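# Put blue foam block, else cardboard box, on counter

## Task

Look for a blue foam block lying on the room's floor. If there is one, place it on the counter; if there is none, place the cardboard box on the counter. No other object may end up on the counter. The robot must not tip over or finish leaning, and the placed object has to stay on the counter by itself, not because the robot is still holding or pinning it.

## Robot and tools

ROBOT. A Hello Robot Stretch 3 with one arm: a two-wheel differential base (0.33 m long, 0.34 m wide), a lift riding a vertical mast, a telescoping arm that reaches out of the robot's RIGHT side, a wrist with yaw, pitch and roll, and a two-finger gripper. The base cannot strafe, so moving the gripper forward or back means driving the base. Spins happen about the point between the drive wheels, 0.05 m behind the front edge. Arm retracted and wrist folded: the wrist pokes 0.06 m past the right side and a spin sweeps a 0.28 m radius; an unfolded level wrist reaches beyond that.

CAMERAS. head_camera and nav_camera are on the head and aim with head_pan_rad and head_tilt_rad; wrist_camera rides on the gripper. Every successful execute_actions result ends with one image per camera, always in the same order, taken when the call finishes.

FRAMES. Base frame: origin on the floor midway between the drive wheels, x forward, y left, z up. hand_pose is reported in it, at the point where closed fingertips meet; with all wrist joints at zero that frame has x up, y back along the arm toward the mast, z toward the rear. Odometry frame = base frame at scene start; heading is positive to the left, range -3.142 to 3.142.

execute_actions(actions): a list run in order; an empty list just reports. One bad action or out-of-range number rejects the entire call and nothing new runs. Each action is {"robot": ..., "steps": n, "until": ...}. steps is 1 to 450 control steps at 30 per second (default 1); {"steps": n} alone only waits. "robot" is a single command, a list of up to 8 commands executed in sequence (a list item may be {"pause_s": s}, s at most 15 seconds), or {"stop": true}, which brakes everything and clears the queue. A command may contain:
- base: exactly one key. translate_m = straight-line offset in metres from where the base is when that command begins, + forward, |value| at most 1. rotate_rad = turn-in-place offset in radians, + counter-clockwise seen from above, |value| at most 3.2.
- joints: absolute targets by name; unnamed joints keep their current goals. lift_m 0 to 1.1 (arm height on mast, metres); arm_m 0 to 0.52 (extension, metres); wrist_yaw_rad -1.345 to 4.42 (0 along the arm, + swings toward the front, 3.0 folded over the base); wrist_pitch_rad -1.57 to 0.451 (0 level, negative tips fingers down); wrist_roll_rad -2.911 to 2.911 (0 = fingers side by side, level); gripper_m -0.089 to 0.179 (larger is wider; real fingertip gap is about 0.007 less when almost shut and 0.025 less when fully open, zero below 0.007); head_pan_rad -3.953 to 1.73 (0 forward, + left, -1.57 looks along the arm); head_tilt_rad -1.53 to 0.419 (0 level, negative down).
- contact_limits: {"arm_m": e}, e = motor effort percent 1 to 100 at which the arm's move halts; smaller is gentler, too small halts instantly. Valid until the next arm_m command.
Motions keep going across later actions and while you think. A new command takes over at once: named joints retarget, the rest of any older queue is thrown away. A queue advances only after each motion ends "done" (for base and gripper_m, "off_target" also advances).

until: {"robot": {field: [op, value]}} with ops =, !=, <, <=, >, >=, or a status word, or ["!=","moving"]; fields include each joint's reading, _goal and _status, base_status, translate_m, rotate_rad, x, y, heading, refusals, queue, queue_left. {"robot": {"status": "ended"}} fires once nothing reads moving and the queue is not running (immediately if the command's goals were refused). {"any": {"status": "ended"}} fires when any one motion or the queue finishes. Numbers compare as printed: three decimals, four for translate_m and rotate_rad. Cut-off steps cost nothing.

zoom_image(camera, region): camera is head_camera, nav_camera or wrist_camera; region [x0, y0, x1, y1] pixels from the image's top-left, no larger than 504 by 504.

finished_scene(scene): pass the scene number; irreversible. Call it only once every motion has ended, since the final hold brakes unfinished moves.

RESULT LINES. base_status shows progress as (translate_m done of goal). joint_goals, joint_status, measured_speeds (units per second). refusals, queue (idle/running/done/dropped/stopped), queue_left. Status words: moving, done (within tolerance, so do not wait with "="), off_target (rested short, may still push), contact_stop (joint pushed hard and went slack until re-commanded), time_out, stopped, not_commanded, torque_fault (wrist servo off about 10 s, limp, refuses goals). Lines starting refused:, dropped:, replaced: explain rejected goals, abandoned queues or how an earlier move ended (counted from 0). on_its_own lists goals the robot changed, slack or off joints, odd rest efforts, and base lean of 3 degrees or more. lidar_m: 12 ranges in metres, 30-degree sectors starting straight ahead and going counter-clockwise (4th left, 7th behind, 10th right), plane 0.17 m high, "-" = nothing. wrist_depth_mm and head_depth_mm: 7x7 median depths (head image is sideways). base_odometry counts wheel turns including slip; turned_by_wheels and turned_by_imu since last result; base_tilt forward/right in degrees; motor_effort percent with peak in brackets. All sensors carry fixed offsets and noise.

SPEED. Full base speed (0.30 m/s, 1.9 rad/s) only when stowed: lift_m below 0.30, arm_m below 0.03, wrist_yaw_rad above 2.54; otherwise 0.10 m/s and 0.63 rad/s.

CAUTIONS. Fold or unfold the wrist only with lift_m 0.32 to 0.95, wrist_pitch_rad -0.4, roll near 0; once folded the lift may go down to 0.25. With yaw below -0.4 keep pitch at -0.5 or lower. To grasp, command gripper_m below the object's width; to let go, open at least 0.02 beyond the touch point; readings do not prove a grasp, and overly hard squeezing lets heavy items slip. Avoid arm pushes into rigid things with the gripper above roughly 0.45 m, repeated pushes after a contact_stop, and driving while gripping or pressing something fixed: all risk tipping. If snagged, reverse the last move in small steps, free the gripper, and lower lift_m to about 0.2 if still leaning. Avoid drops, slams, hard hits and sustained hard pushing. Loose objects may occasionally be nudged by outside disturbances.

Each tool is called by a JSON object that holds its "op" and its "data".

## Session

{"op": "execute_actions", "data": {"actions": []}}

Scene clock: 0.00 s.
robot.base_odometry: x=+0.000 y=+0.000 heading=+0.000 (m, m, rad; robot's odometry frame)
robot.turned_by_wheels: +0.000 (rad since the last result)
robot.turned_by_imu: +0.000 (rad since the last result)
robot.base_tilt: forward=-1.9 right=-1.4 (deg)
robot.lidar_m: 1.52 1.54 1.52 1.67 1.49 1.47 1.16 2.25 2.22 2.46 1.40 1.39
robot.head_depth_mm: 2058 3132 3301 3343 1955 1396 1401 / 2068 2825 2924 2983 1914 1501 1501 / 2070 2526 2547 2581 1892 1632 1621 / 2094 2220 2253 2263 1855 1784 1782 / 1942 1992 2011 2045 1967 1970 1966 / 1784 1794 1822 1833 1828 1859 1890 / 1634 1645 1652 1678 1675 1695 1704
robot.base_status: not_commanded
robot.joint_positions: lift_m=+0.403 arm_m=-0.001 wrist_yaw_rad=+2.934 wrist_pitch_rad=-0.635 wrist_roll_rad=-0.007 gripper_m=+0.037 head_pan_rad=+0.004 head_tilt_rad=-0.023
robot.joint_goals: lift_m=+0.403 arm_m=-0.001 wrist_yaw_rad=+2.934 wrist_pitch_rad=-0.635 wrist_roll_rad=-0.007 gripper_m=+0.037 head_pan_rad=+0.004 head_tilt_rad=-0.023
robot.joint_status: lift_m=not_commanded arm_m=not_commanded wrist_yaw_rad=not_commanded wrist_pitch_rad=not_commanded wrist_roll_rad=not_commanded gripper_m=not_commanded head_pan_rad=not_commanded head_tilt_rad=not_commanded
robot.measured_speeds: translate_m=+0.000 rotate_rad=+0.000 lift_m=+0.000 arm_m=+0.000 wrist_yaw_rad=+0.000 wrist_pitch_rad=+0.000 wrist_roll_rad=+0.000 head_pan_rad=+0.000 head_tilt_rad=+0.000
robot: refusals=0 queue=idle queue_left=0
robot.motor_effort: left_wheel=+0 right_wheel=+1 lift_m=+35 arm_m=+0 wrist_yaw_rad=+0 wrist_pitch_rad=+4 wrist_roll_rad=+0 gripper_m=+1 head_pan_rad=+0 head_tilt_rad=+2 (%)
robot.hand_pose: x=+0.0183 y=+0.0440 z=+0.3708 quat_wxyz=(+0.289, +0.688, +0.151, +0.648) (m; robot's base frame)
robot.wrist_depth_mm: - - - - - - - / 851 - 889 931 969 - - / 729 - 760 782 806 824 835 / 635 636 664 670 686 700 712 / 559 571 - 594 608 613 618 / 506 - - 532 534 550 552 / - - - 487 480 491 498
pictures: head_camera (sideways: a quarter turn clockwise sets it upright), nav_camera (sideways: a quarter turn counterclockwise sets it upright), wrist_camera
Images, in order (width x height): head_camera 896x504, nav_camera 672x504, wrist_camera 644x364.

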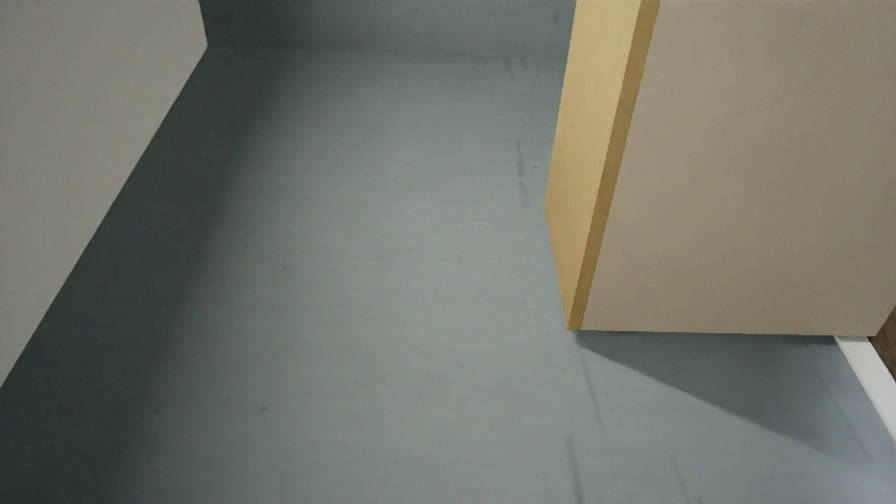

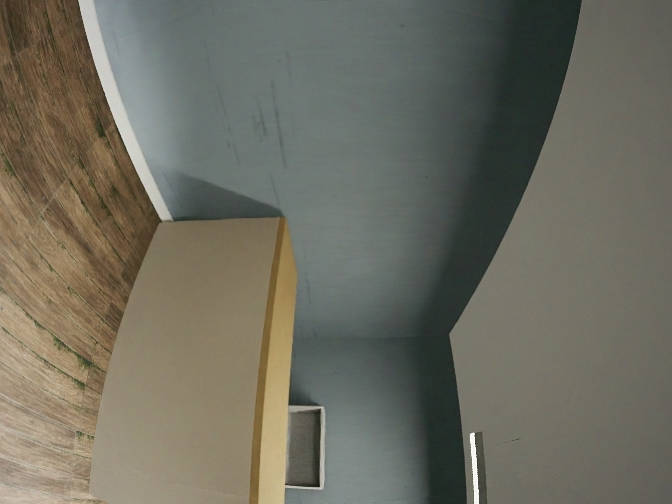

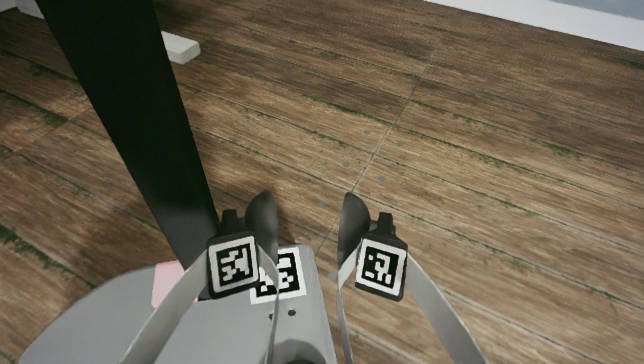

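{"op": "execute_actions", "data": {"actions": [{"robot":{"joints":{"head_tilt_rad":-0.8,"head_pan_rad":-0.6}},"steps":100,"until":{"robot":{"status":"ended"}}}]}}

{"op": "execute_actions", "data": {"actions": [{"robot":{"joints":{"head_pan_rad":-2.0}},"steps":100,"until":{"robot":{"status":"ended"}}}]}}

{"op": "execute_actions", "data": {"actions": [{"robot":{"joints":{"head_pan_rad":-3.4}},"steps":100,"until":{"robot":{"status":"ended"}}}]}}

Scene clock: 1.33 s.
robot.base_odometry: x=+0.000 y=+0.000 heading=+0.000 (m, m, rad; robot's odometry frame)
robot.turned_by_wheels: +0.000 (rad since the last result)
robot.turned_by_imu: +0.000 (rad since the last result)
robot.base_tilt: forward=-2.0 right=-1.4 (deg)
robot.lidar_m: 1.52 1.54 1.53 1.66 1.49 1.47 1.16 2.25 2.22 2.44 1.40 1.39
robot.head_depth_mm: 1225 1335 1639 1756 1496 1307 1154 / 1237 1350 1558 1744 1518 1312 1161 / 1253 1372 1593 1752 1508 1300 1153 / 1264 1393 1615 1784 1506 1312 1163 / 1280 1410 1629 1787 1520 1310 1156 / 1303 1415 1659 1795 1513 1321 1158 / 1313 1453 1706 1787 1522 1319 1165
robot.base_status: not_commanded
robot.joint_positions: lift_m=+0.403 arm_m=-0.001 wrist_yaw_rad=+2.934 wrist_pitch_rad=-0.635 wrist_roll_rad=-0.007 gripper_m=+0.037 head_pan_rad=-0.593 head_tilt_rad=-0.790
robot.joint_goals: lift_m=+0.403 arm_m=-0.001 wrist_yaw_rad=+2.934 wrist_pitch_rad=-0.635 wrist_roll_rad=-0.007 gripper_m=+0.037 head_pan_rad=-0.600 head_tilt_rad=-0.800
robot.joint_status: lift_m=not_commanded arm_m=not_commanded wrist_yaw_rad=not_commanded wrist_pitch_rad=not_commanded wrist_roll_rad=not_commanded gripper_m=not_commanded head_pan_rad=done head_tilt_rad=done
robot.measured_speeds: translate_m=+0.000 rotate_rad=+0.000 lift_m=+0.000 arm_m=+0.000 wrist_yaw_rad=+0.000 wrist_pitch_rad=+0.000 wrist_roll_rad=+0.000 head_pan_rad=+0.000 head_tilt_rad=+0.000
robot: refusals=0 queue=done queue_left=0
robot.motor_effort: left_wheel=-1(1) right_wheel=+1(0) lift_m=+35(35) arm_m=-1(1) wrist_yaw_rad=+0(1) wrist_pitch_rad=+4(4) wrist_roll_rad=+0(0) gripper_m=+0(0) head_pan_rad=-2(29) head_tilt_rad=-6(47) (%)
robot.hand_pose: x=+0.0183 y=+0.0440 z=+0.3708 quat_wxyz=(+0.289, +0.688, +0.151, +0.648) (m; robot's base frame)
robot.wrist_depth_mm: - - - - - - - / 853 - 904 928 947 - - / 735 - 769 781 801 812 834 / 643 633 672 670 688 702 716 / 562 570 - 593 606 613 621 / 509 - - 530 529 548 550 / - - - 489 480 491 492
pictures: head_camera (sideways: a quarter turn clockwise sets it upright), nav_camera (sideways: a quarter turn counterclockwise sets it upright), wrist_camera
Images, in order (width x height): head_camera 896x504, nav_camera 672x504, wrist_camera 644x364.

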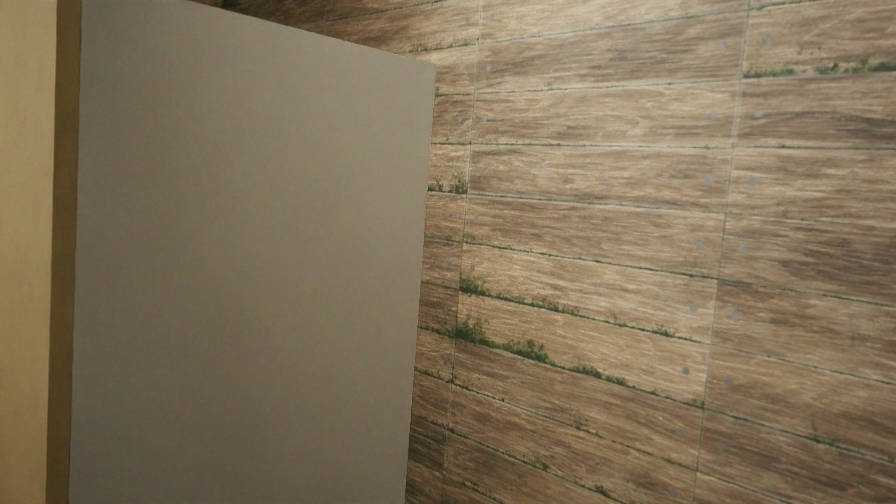

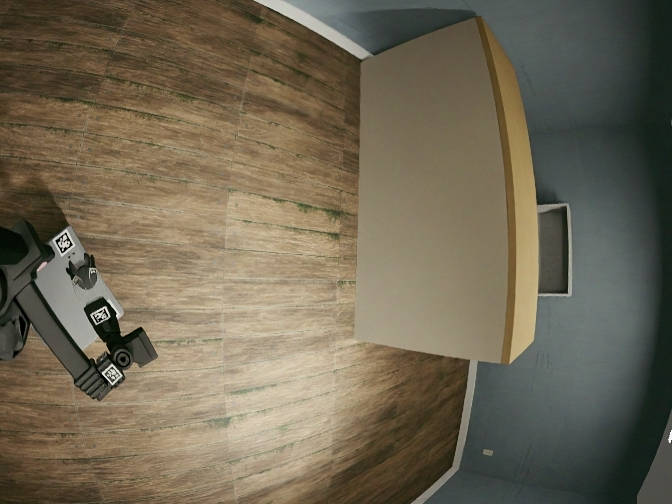

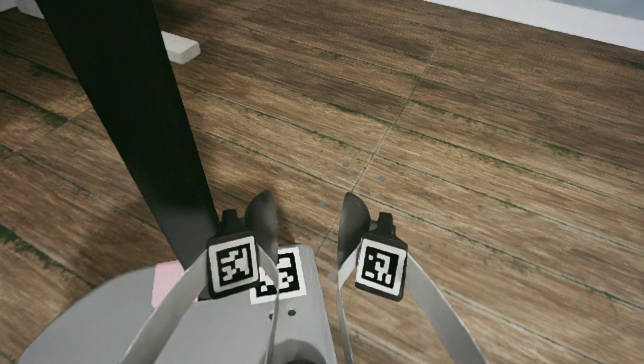

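Scene clock: 2.57 s.
robot.base_odometry: x=+0.000 y=+0.000 heading=+0.000 (m, m, rad; robot's odometry frame)
robot.turned_by_wheels: +0.000 (rad since the last result)
robot.turned_by_imu: +0.000 (rad since the last result)
robot.base_tilt: forward=-2.0 right=-1.4 (deg)
robot.lidar_m: 1.52 1.54 1.53 1.67 1.49 1.48 1.16 2.25 2.22 2.45 1.41 1.39
robot.head_depth_mm: 1905 2132 2173 1778 1502 1310 1150 / 1955 2212 2167 1775 1508 1301 1154 / 2014 2302 2164 1778 1508 1299 1174 / 2080 2351 2178 1778 1519 1310 1161 / 2133 2435 2188 1786 1510 1306 1154 / 2216 2510 2202 1784 1520 1311 1154 / 2279 2565 2191 1782 1523 1317 1168
robot.base_status: not_commanded
robot.joint_positions: lift_m=+0.403 arm_m=-0.001 wrist_yaw_rad=+2.934 wrist_pitch_rad=-0.635 wrist_roll_rad=-0.007 gripper_m=+0.037 head_pan_rad=-1.993 head_tilt_rad=-0.790
robot.joint_goals: lift_m=+0.403 arm_m=-0.001 wrist_yaw_rad=+2.934 wrist_pitch_rad=-0.635 wrist_roll_rad=-0.007 gripper_m=+0.037 head_pan_rad=-2.000 head_tilt_rad=-0.800
robot.joint_status: lift_m=not_commanded arm_m=not_commanded wrist_yaw_rad=not_commanded wrist_pitch_rad=not_commanded wrist_roll_rad=not_commanded gripper_m=not_commanded head_pan_rad=done head_tilt_rad=done
robot.measured_speeds: translate_m=+0.000 rotate_rad=+0.000 lift_m=+0.000 arm_m=+0.000 wrist_yaw_rad=+0.000 wrist_pitch_rad=+0.000 wrist_roll_rad=+0.000 head_pan_rad=+0.000 head_tilt_rad=+0.000
robot: refusals=0 queue=done queue_left=0
robot.motor_effort: left_wheel=-1(1) right_wheel=+0(1) lift_m=+35(35) arm_m=-1(0) wrist_yaw_rad=+0(1) wrist_pitch_rad=+4(4) wrist_roll_rad=+0(0) gripper_m=+1(0) head_pan_rad=-2(39) head_tilt_rad=-6(6) (%)
robot.hand_pose: x=+0.0183 y=+0.0440 z=+0.3708 quat_wxyz=(+0.289, +0.688, +0.151, +0.648) (m; robot's base frame)
robot.wrist_depth_mm: - - - - - - - / 845 - 915 916 967 - - / 739 - 772 781 788 823 831 / 639 638 673 671 699 698 709 / 558 566 - 598 611 624 627 / 507 - - 530 534 543 550 / - - - 489 482 494 498
pictures: head_camera (sideways: a quarter turn clockwise sets it upright), nav_camera (sideways: a quarter turn counterclockwise sets it upright), wrist_camera
Images, in order (width x height): head_camera 896x504, nav_camera 672x504, wrist_camera 644x364.

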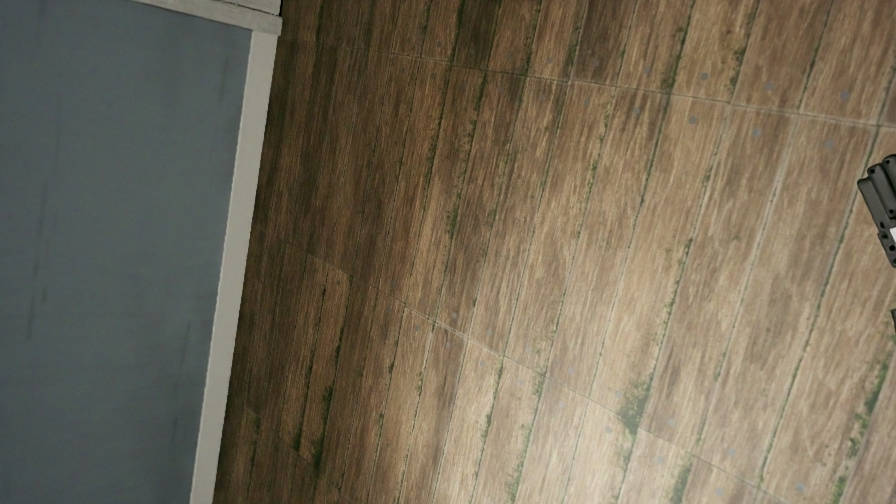

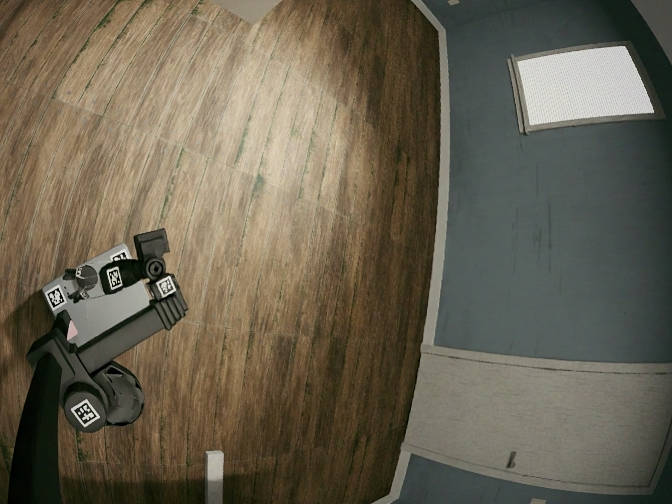

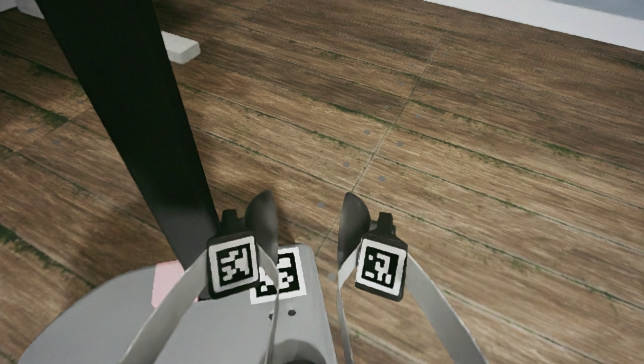

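Scene clock: 3.80 s.
robot.base_odometry: x=+0.000 y=+0.000 heading=+0.000 (m, m, rad; robot's odometry frame)
robot.turned_by_wheels: +0.000 (rad since the last result)
robot.turned_by_imu: +0.000 (rad since the last result)
robot.base_tilt: forward=-2.0 right=-1.4 (deg)
robot.lidar_m: 1.52 1.54 1.52 1.67 1.49 1.48 1.16 2.25 2.22 2.46 1.40 1.39
robot.head_depth_mm: 1270 1230 959 852 1501 1305 1149 / 1326 1233 965 1691 1510 1307 1194 / 1388 1239 965 1728 1508 1307 - / 1444 1235 964 1733 1510 1318 - / 1523 1244 1000 1750 1504 1312 1157 / 1608 1766 1037 1789 1513 1312 1162 / 1688 1950 2012 1790 1526 1315 1154
robot.base_status: not_commanded
robot.joint_positions: lift_m=+0.403 arm_m=-0.001 wrist_yaw_rad=+2.934 wrist_pitch_rad=-0.635 wrist_roll_rad=-0.007 gripper_m=+0.037 head_pan_rad=-3.393 head_tilt_rad=-0.790
robot.joint_goals: lift_m=+0.403 arm_m=-0.001 wrist_yaw_rad=+2.934 wrist_pitch_rad=-0.635 wrist_roll_rad=-0.007 gripper_m=+0.037 head_pan_rad=-3.400 head_tilt_rad=-0.800
robot.joint_status: lift_m=not_commanded arm_m=not_commanded wrist_yaw_rad=not_commanded wrist_pitch_rad=not_commanded wrist_roll_rad=not_commanded gripper_m=not_commanded head_pan_rad=done head_tilt_rad=done
robot.measured_speeds: translate_m=+0.000 rotate_rad=+0.000 lift_m=+0.000 arm_m=+0.000 wrist_yaw_rad=+0.000 wrist_pitch_rad=+0.000 wrist_roll_rad=+0.000 head_pan_rad=+0.000 head_tilt_rad=+0.000
robot: refusals=0 queue=done queue_left=0
robot.motor_effort: left_wheel=-1(1) right_wheel=+1(1) lift_m=+35(35) arm_m=+0(0) wrist_yaw_rad=-1(0) wrist_pitch_rad=+4(4) wrist_roll_rad=+0(0) gripper_m=-1(0) head_pan_rad=-3(36) head_tilt_rad=-6(6) (%)
robot.hand_pose: x=+0.0183 y=+0.0440 z=+0.3708 quat_wxyz=(+0.289, +0.688, +0.151, +0.648) (m; robot's base frame)
robot.wrist_depth_mm: - - - - - - - / 859 - 896 925 963 - - / 730 - 763 770 795 827 840 / 631 633 674 674 689 698 719 / 559 565 - 595 603 616 620 / 502 - - 530 536 546 555 / - - - 490 480 495 501
pictures: head_camera (sideways: a quarter turn clockwise sets it upright), nav_camera (sideways: a quarter turn counterclockwise sets it upright), wrist_camera
Images, in order (width x height): head_camera 896x504, nav_camera 672x504, wrist_camera 644x364.

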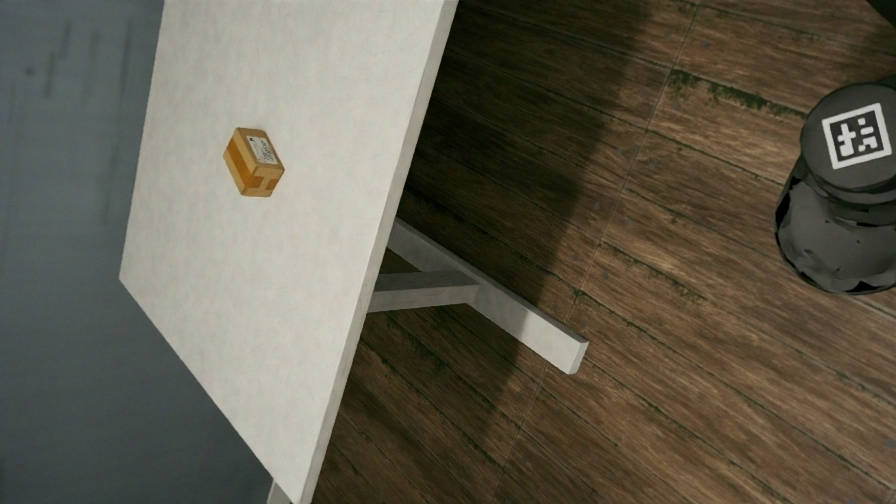

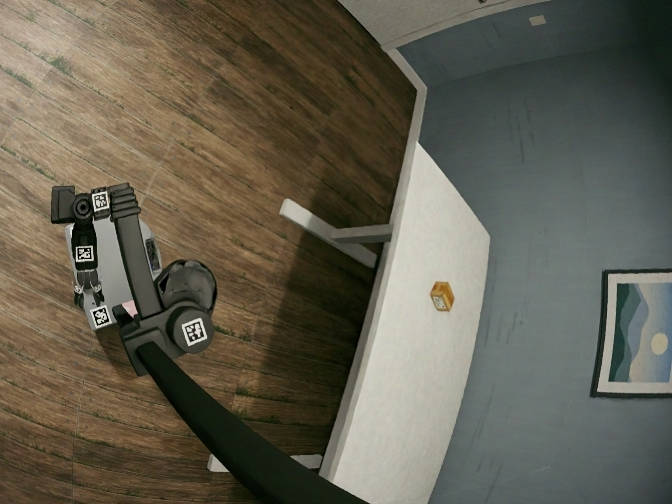

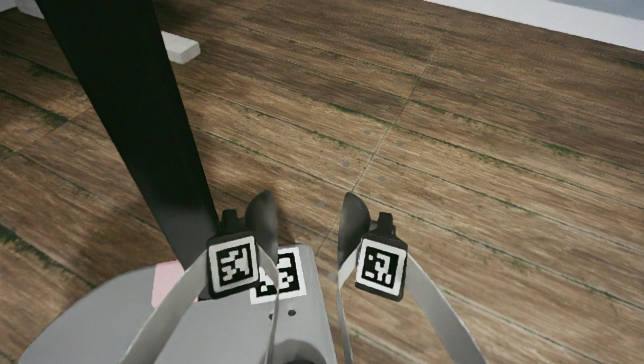

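{"op": "execute_actions", "data": {"actions": [{"robot":{"joints":{"head_pan_rad":1.7}},"steps":200,"until":{"robot":{"status":"ended"}}}]}}

Scene clock: 6.57 s.
robot.base_odometry: x=+0.000 y=+0.000 heading=+0.000 (m, m, rad; robot's odometry frame)
robot.turned_by_wheels: +0.000 (rad since the last result)
robot.turned_by_imu: +0.000 (rad since the last result)
robot.base_tilt: forward=-2.0 right=-1.4 (deg)
robot.lidar_m: 1.52 1.54 1.53 1.67 1.49 1.47 1.16 2.25 2.22 2.45 1.40 1.39
robot.head_depth_mm: 1531 1674 1867 1763 1498 1303 1149 / 1652 1849 2045 1772 1511 1301 1150 / 1799 2032 2096 1777 1505 1301 1160 / 1749 1915 1988 1786 1511 1307 1155 / 1624 1250 1033 1710 1515 1319 - / 1495 1249 1004 1695 - - - / 1410 - - - - - 1173
robot.base_status: not_commanded
robot.joint_positions: lift_m=+0.403 arm_m=-0.001 wrist_yaw_rad=+2.934 wrist_pitch_rad=-0.635 wrist_roll_rad=-0.007 gripper_m=+0.037 head_pan_rad=+1.693 head_tilt_rad=-0.790
robot.joint_goals: lift_m=+0.403 arm_m=-0.001 wrist_yaw_rad=+2.934 wrist_pitch_rad=-0.635 wrist_roll_rad=-0.007 gripper_m=+0.037 head_pan_rad=+1.700 head_tilt_rad=-0.800
robot.joint_status: lift_m=not_commanded arm_m=not_commanded wrist_yaw_rad=not_commanded wrist_pitch_rad=not_commanded wrist_roll_rad=not_commanded gripper_m=not_commanded head_pan_rad=done head_tilt_rad=done
robot.measured_speeds: translate_m=+0.000 rotate_rad=+0.000 lift_m=+0.000 arm_m=+0.000 wrist_yaw_rad=+0.000 wrist_pitch_rad=+0.000 wrist_roll_rad=+0.000 head_pan_rad=+0.000 head_tilt_rad=+0.000
robot: refusals=0 queue=done queue_left=0
robot.motor_effort: left_wheel=-1(0) right_wheel=+0(0) lift_m=+35(35) arm_m=+0(1) wrist_yaw_rad=+0(0) wrist_pitch_rad=+4(4) wrist_roll_rad=+0(0) gripper_m=+0(0) head_pan_rad=+3(36) head_tilt_rad=-6(6) (%)
robot.hand_pose: x=+0.0183 y=+0.0440 z=+0.3708 quat_wxyz=(+0.289, +0.688, +0.151, +0.648) (m; robot's base frame)
robot.wrist_depth_mm: - - - - - - - / 851 - 895 930 953 - - / 729 - 775 775 800 816 835 / 635 637 667 682 688 705 719 / 556 570 - 592 607 615 624 / 509 - - 528 537 544 554 / - - - 488 481 490 496
pictures: head_camera (sideways: a quarter turn clockwise sets it upright), nav_camera (sideways: a quarter turn counterclockwise sets it upright), wrist_camera
Images, in order (width x height): head_camera 896x504, nav_camera 672x504, wrist_camera 644x364.

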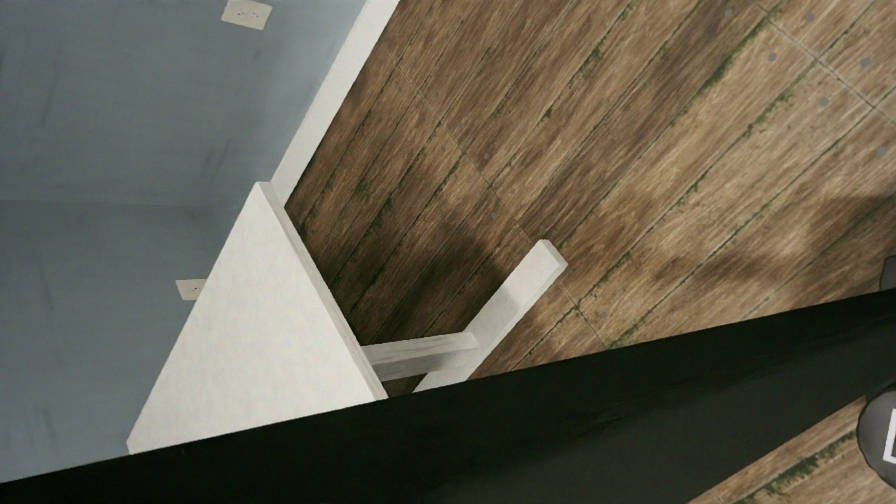

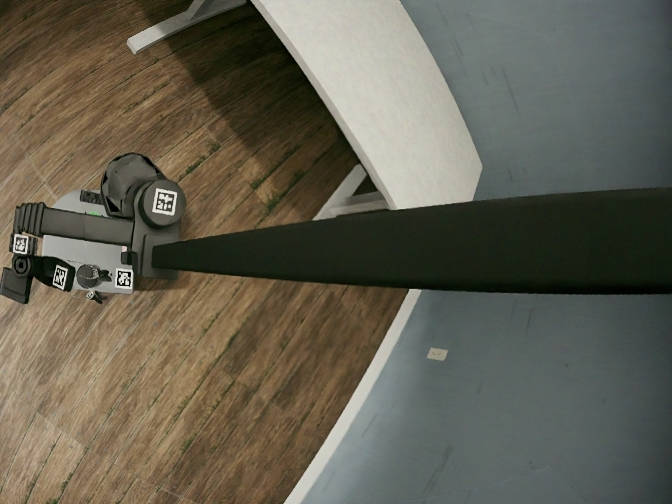

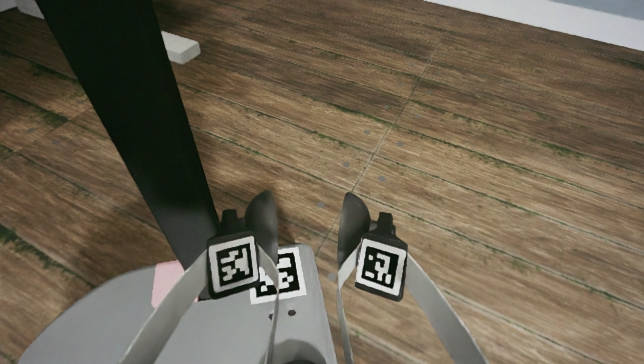

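{"op": "execute_actions", "data": {"actions": [{"robot":{"base":{"rotate_rad":-2.13},"joints":{"wrist_pitch_rad":-0.4,"head_pan_rad":-1.57,"head_tilt_rad":-0.7}},"steps":20},{"robot":{"joints":{"wrist_yaw_rad":0.0,"gripper_m":0.17}},"steps":200,"until":{"robot":{"wrist_yaw_rad":["<",1.0]}}},{"robot":{"joints":{"wrist_pitch_rad":-0.1}},"steps":200,"until":{"robot":{"status":"ended"}}}]}}

Scene clock: 11.27 s.
robot.base_odometry: x=+0.000 y=+0.000 heading=-2.130 (m, m, rad; robot's odometry frame)
robot.turned_by_wheels: -2.130 (rad since the last result)
robot.turned_by_imu: -2.127 (rad since the last result)
robot.base_tilt: forward=-1.9 right=-1.4 (deg)
robot.lidar_m: 2.22 2.42 1.41 1.39 1.50 1.55 1.53 1.64 1.19 1.48 1.16 2.25
robot.head_depth_mm: 1229 1342 1111 897 1611 1364 1183 / 1243 1364 1107 895 1604 1362 1188 / 1262 1378 1104 894 1614 1369 1194 / 1284 1394 1113 931 1606 1374 1188 / 1305 1415 1063 928 1609 1370 1195 / 1322 1433 1113 931 1587 1382 1196 / 1344 1460 1117 961 1579 1374 1198
robot.base_status: done (rotate_rad -2.1299 of -2.1300)
robot.joint_positions: lift_m=+0.403 arm_m=-0.001 wrist_yaw_rad=+0.002 wrist_pitch_rad=-0.126 wrist_roll_rad=-0.007 gripper_m=+0.170 head_pan_rad=-1.563 head_tilt_rad=-0.705
robot.joint_goals: lift_m=+0.403 arm_m=-0.001 wrist_yaw_rad=+0.000 wrist_pitch_rad=-0.100 wrist_roll_rad=-0.007 gripper_m=+0.170 head_pan_rad=-1.570 head_tilt_rad=-0.700
robot.joint_status: lift_m=not_commanded arm_m=not_commanded wrist_yaw_rad=done wrist_pitch_rad=done wrist_roll_rad=not_commanded gripper_m=done head_pan_rad=done head_tilt_rad=done
robot.measured_speeds: translate_m=+0.000 rotate_rad=+0.000 lift_m=+0.000 arm_m=+0.000 wrist_yaw_rad=+0.000 wrist_pitch_rad=+0.000 wrist_roll_rad=+0.000 head_pan_rad=+0.000 head_tilt_rad=+0.000
robot: refusals=0 queue=done queue_left=0
robot.motor_effort: left_wheel=+3(9) right_wheel=-2(5) lift_m=+35(35) arm_m=+0(0) wrist_yaw_rad=-2(1) wrist_pitch_rad=+9(9) wrist_roll_rad=+0(0) gripper_m=+1(97) head_pan_rad=-3(38) head_tilt_rad=+2(15) (%)
robot.hand_pose: x=-0.0209 y=-0.3950 z=+0.4860 quat_wxyz=(+0.708, +0.046, -0.703, -0.044) (m; robot's base frame)
robot.wrist_depth_mm: - 786 - - 711 654 622 / - - - - - - - / - - - - - - - / - - - - - - 828 / - - - - - - 857 / - 823 862 894 900 875 878 / 660 698 699 717 739 731 726
pictures: head_camera (sideways: a quarter turn clockwise sets it upright), nav_camera (sideways: a quarter turn counterclockwise sets it upright), wrist_camera
Images, in order (width x height): head_camera 896x504, nav_camera 672x504, wrist_camera 644x364.

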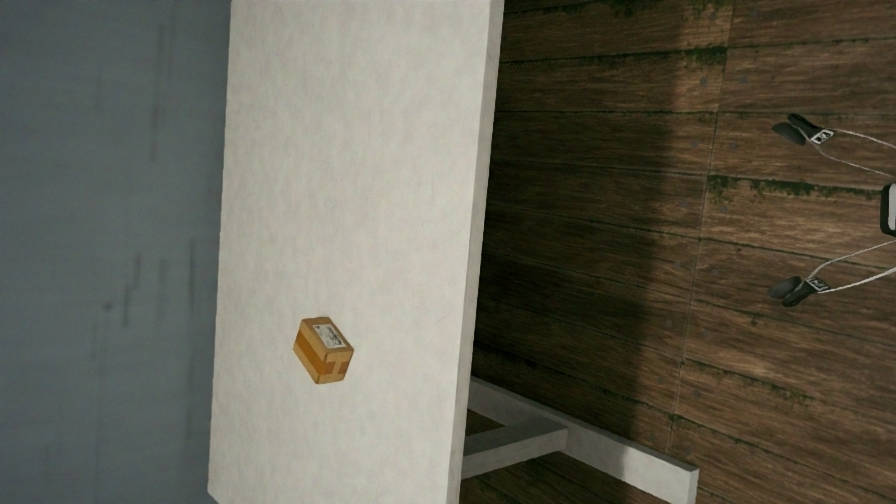

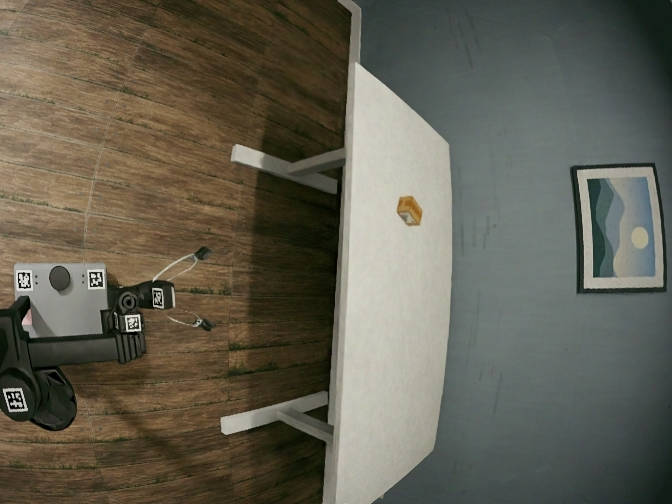

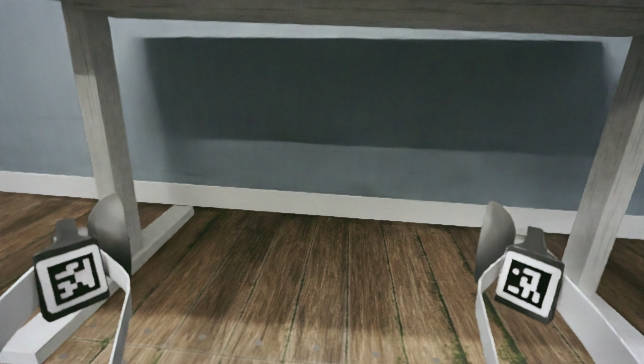

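{"op": "execute_actions", "data": {"actions": [{"robot":{"base":{"translate_m":0.75},"joints":{"wrist_yaw_rad":-0.39,"head_pan_rad":1.3,"head_tilt_rad":-0.6}},"steps":25}]}}

{"op": "execute_actions", "data": {"actions": [{"robot":{"joints":{"wrist_yaw_rad":0}},"steps":120}]}}

Scene clock: 12.53 s.
robot.base_odometry: x=-0.027 y=-0.043 heading=-2.130 (m, m, rad; robot's odometry frame)
robot.turned_by_wheels: +0.000 (rad since the last result)
robot.turned_by_imu: +0.000 (rad since the last result)
robot.base_tilt: forward=-2.0 right=-1.5 (deg)
robot.lidar_m: 2.17 2.37 1.41 1.39 1.49 1.60 1.58 1.70 1.22 1.48 1.14 2.20
robot.head_depth_mm: 1785 1969 2150 2222 1755 1450 1244 / 1833 2007 2219 2221 1768 1467 1246 / 1870 2076 2288 2226 1757 1459 1245 / 1921 2139 2384 2216 1759 1461 1239 / 1956 2176 2420 2209 1765 1465 1248 / 2021 2231 2502 2241 1772 1467 1246 / 2065 2280 2566 2232 1774 1466 1243
robot.base_status: moving (translate_m +0.0512 of +0.7500)
robot.joint_positions: lift_m=+0.403 arm_m=-0.001 wrist_yaw_rad=-0.387 wrist_pitch_rad=-0.126 wrist_roll_rad=-0.007 gripper_m=+0.170 head_pan_rad=+0.094 head_tilt_rad=-0.606
robot.joint_goals: lift_m=+0.403 arm_m=-0.001 wrist_yaw_rad=-0.390 wrist_pitch_rad=-0.100 wrist_roll_rad=-0.007 gripper_m=+0.170 head_pan_rad=+1.300 head_tilt_rad=-0.600
robot.joint_status: lift_m=not_commanded arm_m=not_commanded wrist_yaw_rad=moving wrist_pitch_rad=done wrist_roll_rad=not_commanded gripper_m=done head_pan_rad=moving head_tilt_rad=moving
robot.measured_speeds: translate_m=+0.100 rotate_rad=+0.000 lift_m=+0.000 arm_m=+0.000 wrist_yaw_rad=-0.010 wrist_pitch_rad=+0.000 wrist_roll_rad=+0.000 head_pan_rad=+2.566 head_tilt_rad=+0.000
robot: refusals=0 queue=running queue_left=0
robot.motor_effort: left_wheel=+6(10) right_wheel=+0(2) lift_m=+35(35) arm_m=+0(0) wrist_yaw_rad=+1(7) wrist_pitch_rad=+9(9) wrist_roll_rad=+0(0) gripper_m=+0(0) head_pan_rad=+38(40) head_tilt_rad=+4(17) (%)
robot.hand_pose: x=-0.1162 y=-0.3765 z=+0.4860 quat_wxyz=(+0.687, -0.091, -0.698, -0.180) (m; robot's base frame)
robot.wrist_depth_mm: 913 - - 771 767 832 - / 971 - - - - - - / - - - - - - - / - - - - - - - / - - - - - - - / - 852 878 880 903 851 958 / 685 696 713 720 729 734 746
pictures: head_camera (sideways: a quarter turn clockwise sets it upright), nav_camera (sideways: a quarter turn counterclockwise sets it upright), wrist_camera
Images, in order (width x height): head_camera 896x504, nav_camera 672x504, wrist_camera 644x364.

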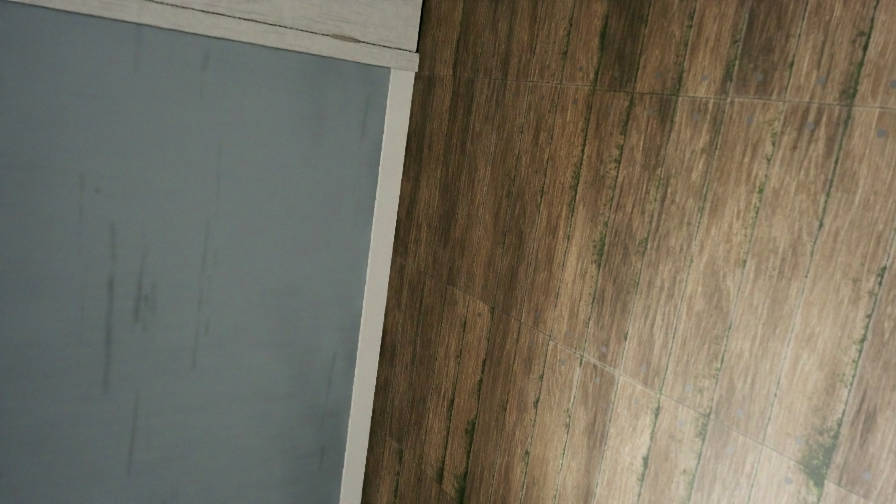

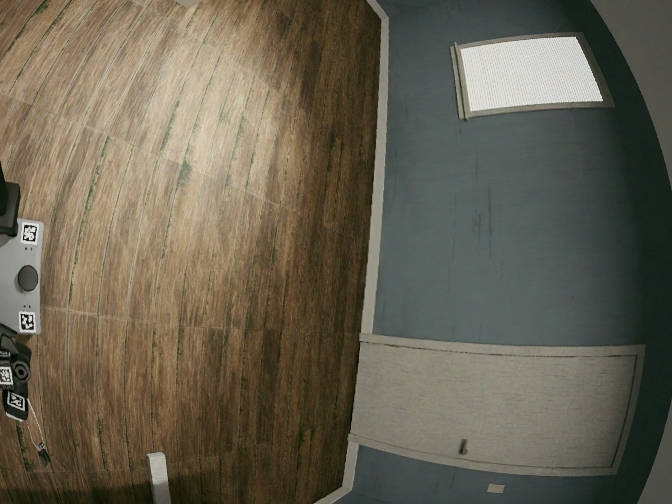

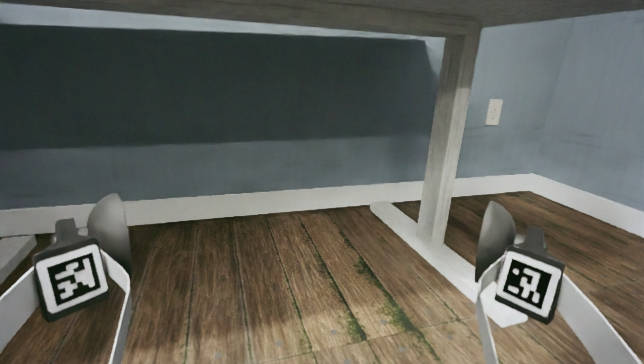

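Scene clock: 16.53 s.
robot.base_odometry: x=-0.239 y=-0.383 heading=-2.130 (m, m, rad; robot's odometry frame)
robot.turned_by_wheels: +0.000 (rad since the last result)
robot.turned_by_imu: +0.000 (rad since the last result)
robot.base_tilt: forward=-2.1 right=-1.4 (deg)
robot.lidar_m: 1.78 1.94 2.90 1.35 1.45 2.00 1.97 1.50 1.54 1.05 1.64 1.80
robot.head_depth_mm: 2860 3168 3043 2239 1759 1461 1247 / 2837 3148 3021 2216 1745 1458 1241 / 2825 3133 2979 2231 1756 1463 1241 / 2792 3087 3048 2230 1765 1456 1250 / 2775 3058 3043 2229 1769 1464 1248 / 2722 2871 1454 1592 1694 1461 1249 / 2641 1430 1346 1519 1670 1455 1241
robot.base_status: moving (translate_m +0.4512 of +0.7500)
robot.joint_positions: lift_m=+0.403 arm_m=-0.001 wrist_yaw_rad=-0.003 wrist_pitch_rad=-0.126 wrist_roll_rad=-0.007 gripper_m=+0.170 head_pan_rad=+1.293 head_tilt_rad=-0.606
robot.joint_goals: lift_m=+0.403 arm_m=-0.001 wrist_yaw_rad=+0.000 wrist_pitch_rad=-0.100 wrist_roll_rad=-0.007 gripper_m=+0.170 head_pan_rad=+1.300 head_tilt_rad=-0.600
robot.joint_status: lift_m=not_commanded arm_m=not_commanded wrist_yaw_rad=done wrist_pitch_rad=done wrist_roll_rad=not_commanded gripper_m=done head_pan_rad=done head_tilt_rad=done
robot.measured_speeds: translate_m=+0.100 rotate_rad=+0.000 lift_m=+0.000 arm_m=+0.000 wrist_yaw_rad=+0.000 wrist_pitch_rad=+0.000 wrist_roll_rad=+0.000 head_pan_rad=+0.000 head_tilt_rad=+0.000
robot: refusals=0 queue=done queue_left=0
robot.motor_effort: left_wheel=+4(6) right_wheel=-1(1) lift_m=+35(35) arm_m=+0(1) wrist_yaw_rad=+4(3) wrist_pitch_rad=+9(9) wrist_roll_rad=+0(0) gripper_m=-1(1) head_pan_rad=+2(36) head_tilt_rad=+3(2) (%)
robot.hand_pose: x=-0.0223 y=-0.3950 z=+0.4860 quat_wxyz=(+0.708, +0.044, -0.703, -0.046) (m; robot's base frame)
robot.wrist_depth_mm: - - - 737 712 654 647 / - - - - - - - / - - - - - - - / - - - - - - - / - - - - - - - / - 849 858 882 892 878 938 / 683 695 689 721 729 733 750
pictures: head_camera (sideways: a quarter turn clockwise sets it upright), nav_camera (sideways: a quarter turn counterclockwise sets it upright), wrist_camera
Images, in order (width x height): head_camera 896x504, nav_camera 672x504, wrist_camera 644x364.

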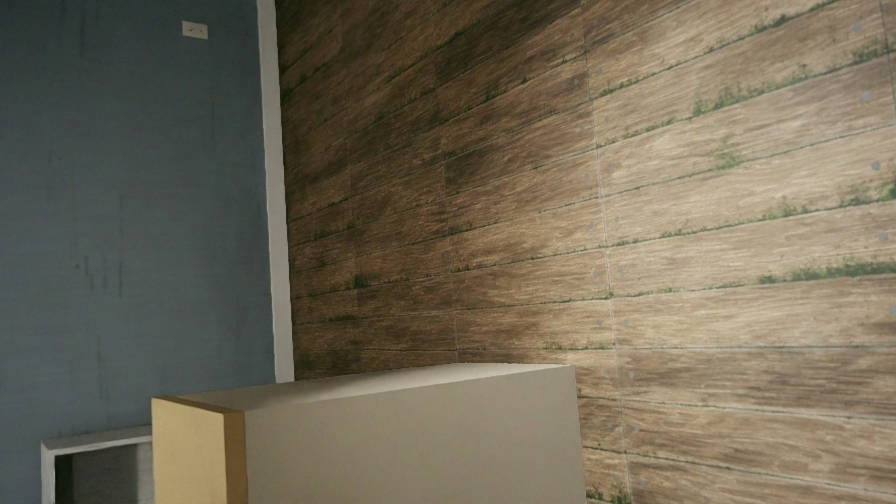

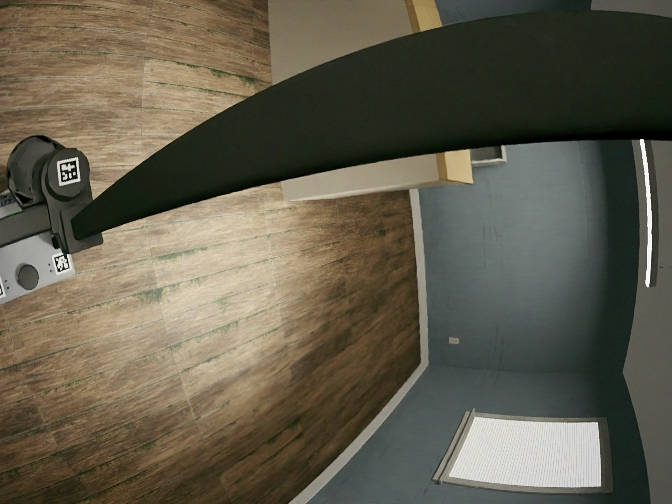

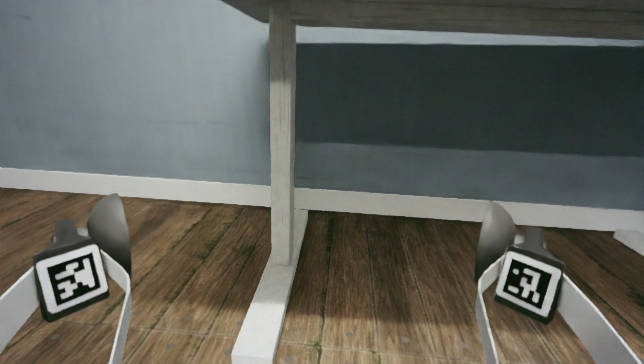

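{"op": "execute_actions", "data": {"actions": [{"robot":{"base":{"translate_m":0.4},"joints":{"wrist_pitch_rad":-0.4,"gripper_m":0.0,"head_pan_rad":0.6,"head_tilt_rad":-0.7}},"steps":10},{"robot":{"joints":{"wrist_yaw_rad":3.0}},"steps":100,"until":{"robot":{"wrist_yaw_rad":[">",2.9]}}},{"robot":{"joints":{"lift_m":0.27}},"steps":200,"until":{"robot":{"status":"ended"}}},{"robot":[{"base":{"rotate_rad":1.57}},{"base":{"translate_m":1.0}}],"steps":300,"until":{"robot":{"status":"ended"}}}]}}

Scene clock: 29.13 s.
robot.base_odometry: x=+0.373 y=-1.290 heading=-0.560 (m, m, rad; robot's odometry frame)
robot.turned_by_wheels: +1.570 (rad since the last result)
robot.turned_by_imu: +1.565 (rad since the last result)
robot.base_tilt: forward=-1.9 right=-1.4 (deg)
robot.lidar_m: 1.99 0.59 0.55 2.00 2.48 2.52 2.08 1.86 1.49 1.47 1.58 2.24
robot.head_depth_mm: 2006 2132 2266 1991 1613 1374 1199 / 2151 2200 936 1151 1544 1384 1199 / 2371 1058 820 945 1148 1349 1192 / 2650 1060 764 810 954 1169 1201 / 2647 1062 762 708 819 982 1163 / 2406 1066 761 658 817 1129 1197 / 2196 1063 763 778 1052 1355 1197
robot.base_status: done (translate_m +1.0000 of +1.0000)
robot.joint_positions: lift_m=+0.271 arm_m=-0.001 wrist_yaw_rad=+2.998 wrist_pitch_rad=-0.415 wrist_roll_rad=-0.007 gripper_m=+0.000 head_pan_rad=+0.607 head_tilt_rad=-0.692
robot.joint_goals: lift_m=+0.270 arm_m=-0.001 wrist_yaw_rad=+3.000 wrist_pitch_rad=-0.400 wrist_roll_rad=-0.007 gripper_m=+0.000 head_pan_rad=+0.600 head_tilt_rad=-0.700
robot.joint_status: lift_m=done arm_m=not_commanded wrist_yaw_rad=done wrist_pitch_rad=done wrist_roll_rad=not_commanded gripper_m=done head_pan_rad=done head_tilt_rad=done
robot.measured_speeds: translate_m=+0.000 rotate_rad=+0.000 lift_m=+0.000 arm_m=+0.000 wrist_yaw_rad=+0.000 wrist_pitch_rad=+0.000 wrist_roll_rad=+0.000 head_pan_rad=+0.000 head_tilt_rad=+0.000
robot: refusals=0 queue=done queue_left=0
robot.motor_effort: left_wheel=-4(14) right_wheel=+3(10) lift_m=+16(36) arm_m=-1(0) wrist_yaw_rad=+2(7) wrist_pitch_rad=+5(10) wrist_roll_rad=+0(0) gripper_m=-3(95) head_pan_rad=-3(30) head_tilt_rad=-4(17) (%)
robot.hand_pose: x=+0.0110 y=+0.0786 z=+0.2840 quat_wxyz=(+0.195, +0.698, +0.097, +0.682) (m; robot's base frame)
robot.wrist_depth_mm: - - - - 886 493 472 / - - - - 888 522 514 / 793 - 829 857 789 568 573 / 630 641 656 678 693 622 639 / 524 534 569 - 566 574 593 / 457 485 - - 481 489 494 / - - - - 415 421 431
pictures: head_camera (sideways: a quarter turn clockwise sets it upright), nav_camera (sideways: a quarter turn counterclockwise sets it upright), wrist_camera
Images, in order (width x height): head_camera 896x504, nav_camera 672x504, wrist_camera 644x364.

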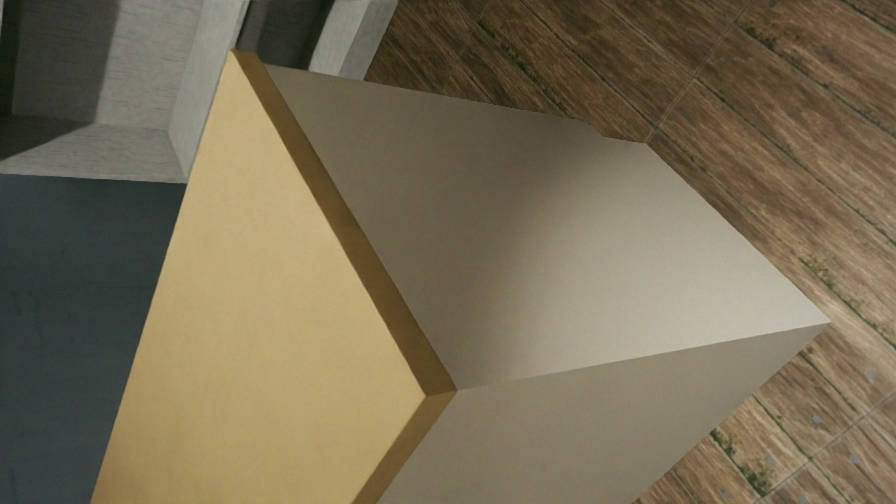

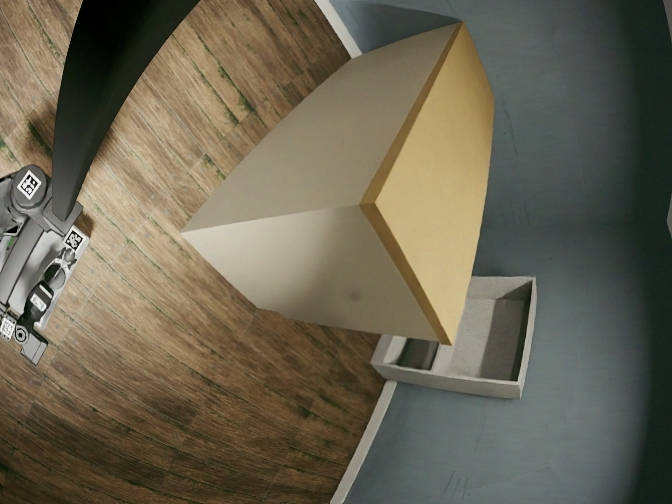

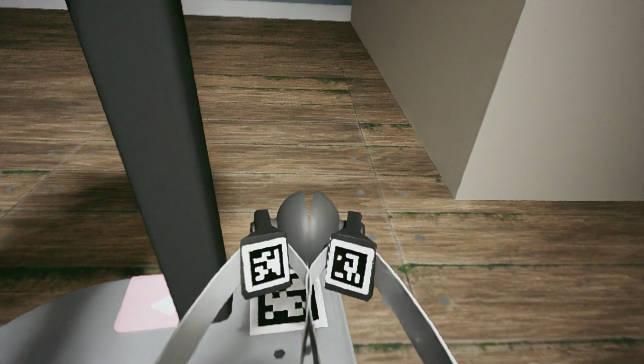

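{"op": "execute_actions", "data": {"actions": [{"robot":{"base":{"translate_m":0.95},"joints":{"head_pan_rad":1.1,"head_tilt_rad":-0.8}},"steps":300,"until":{"robot":{"status":"ended"}}}]}}

Scene clock: 34.10 s.
robot.base_odometry: x=+1.178 y=-1.794 heading=-0.560 (m, m, rad; robot's odometry frame)
robot.turned_by_wheels: +0.000 (rad since the last result)
robot.turned_by_imu: +0.002 (rad since the last result)
robot.base_tilt: forward=-2.0 right=-1.4 (deg)
robot.lidar_m: 1.27 1.09 1.66 0.37 0.39 0.58 3.51 2.02 1.59 1.57 1.63 1.28
robot.head_depth_mm: 1882 1601 1828 1718 1499 1306 1150 / 2156 2386 2176 1784 1513 1308 1152 / 2098 2422 2176 1785 1510 1302 1155 / 2034 2327 2181 1776 1486 1314 1155 / 1971 2241 2185 1799 1509 1313 1157 / 1934 2181 2192 1789 1510 1132 951 / 1898 2085 1988 979 576 629 816
robot.base_status: done (translate_m +0.9500 of +0.9500)
robot.joint_positions: lift_m=+0.271 arm_m=-0.001 wrist_yaw_rad=+2.998 wrist_pitch_rad=-0.415 wrist_roll_rad=-0.007 gripper_m=+0.000 head_pan_rad=+1.093 head_tilt_rad=-0.790
robot.joint_goals: lift_m=+0.270 arm_m=-0.001 wrist_yaw_rad=+3.000 wrist_pitch_rad=-0.400 wrist_roll_rad=-0.007 gripper_m=+0.000 head_pan_rad=+1.100 head_tilt_rad=-0.800
robot.joint_status: lift_m=done arm_m=not_commanded wrist_yaw_rad=done wrist_pitch_rad=done wrist_roll_rad=not_commanded gripper_m=done head_pan_rad=done head_tilt_rad=done
robot.measured_speeds: translate_m=+0.000 rotate_rad=+0.000 lift_m=+0.000 arm_m=+0.000 wrist_yaw_rad=+0.000 wrist_pitch_rad=+0.000 wrist_roll_rad=+0.000 head_pan_rad=+0.000 head_tilt_rad=+0.000
robot: refusals=0 queue=done queue_left=0
robot.motor_effort: left_wheel=-4(11) right_wheel=+3(8) lift_m=+16(16) arm_m=-1(0) wrist_yaw_rad=+2(1) wrist_pitch_rad=+5(5) wrist_roll_rad=+0(0) gripper_m=-2(2) head_pan_rad=+4(26) head_tilt_rad=-5(19) (%)
robot.hand_pose: x=+0.0109 y=+0.0786 z=+0.2840 quat_wxyz=(+0.195, +0.698, +0.097, +0.682) (m; robot's base frame)
robot.wrist_depth_mm: 350 - 367 - - - - / 383 - 400 - - - - / 421 - 433 869 882 909 943 / 464 468 617 681 685 703 724 / 510 518 537 - 568 580 591 / 458 482 - - 481 489 497 / - - - - 414 426 427
pictures: head_camera (sideways: a quarter turn clockwise sets it upright), nav_camera (sideways: a quarter turn counterclockwise sets it upright), wrist_camera
Images, in order (width x height): head_camera 896x504, nav_camera 672x504, wrist_camera 644x364.

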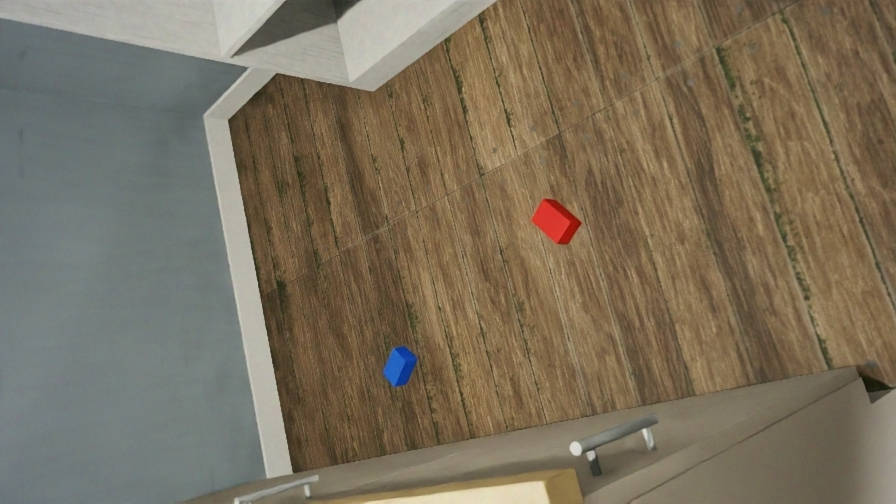

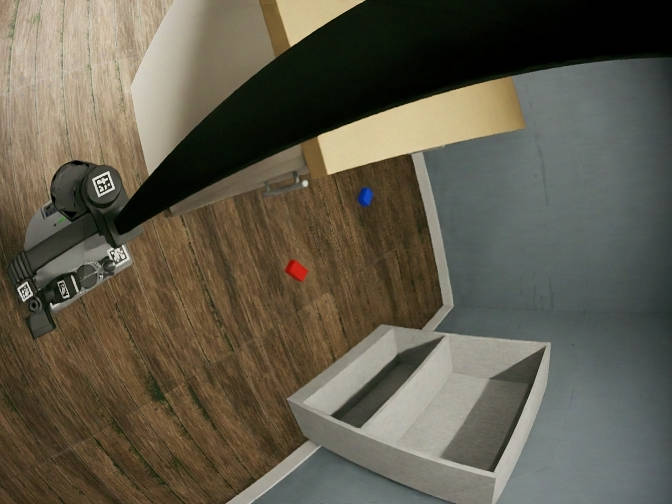

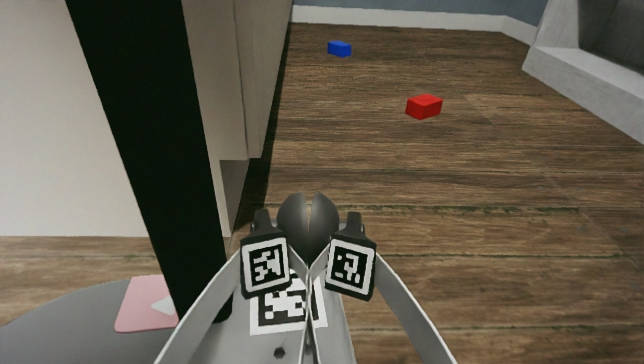

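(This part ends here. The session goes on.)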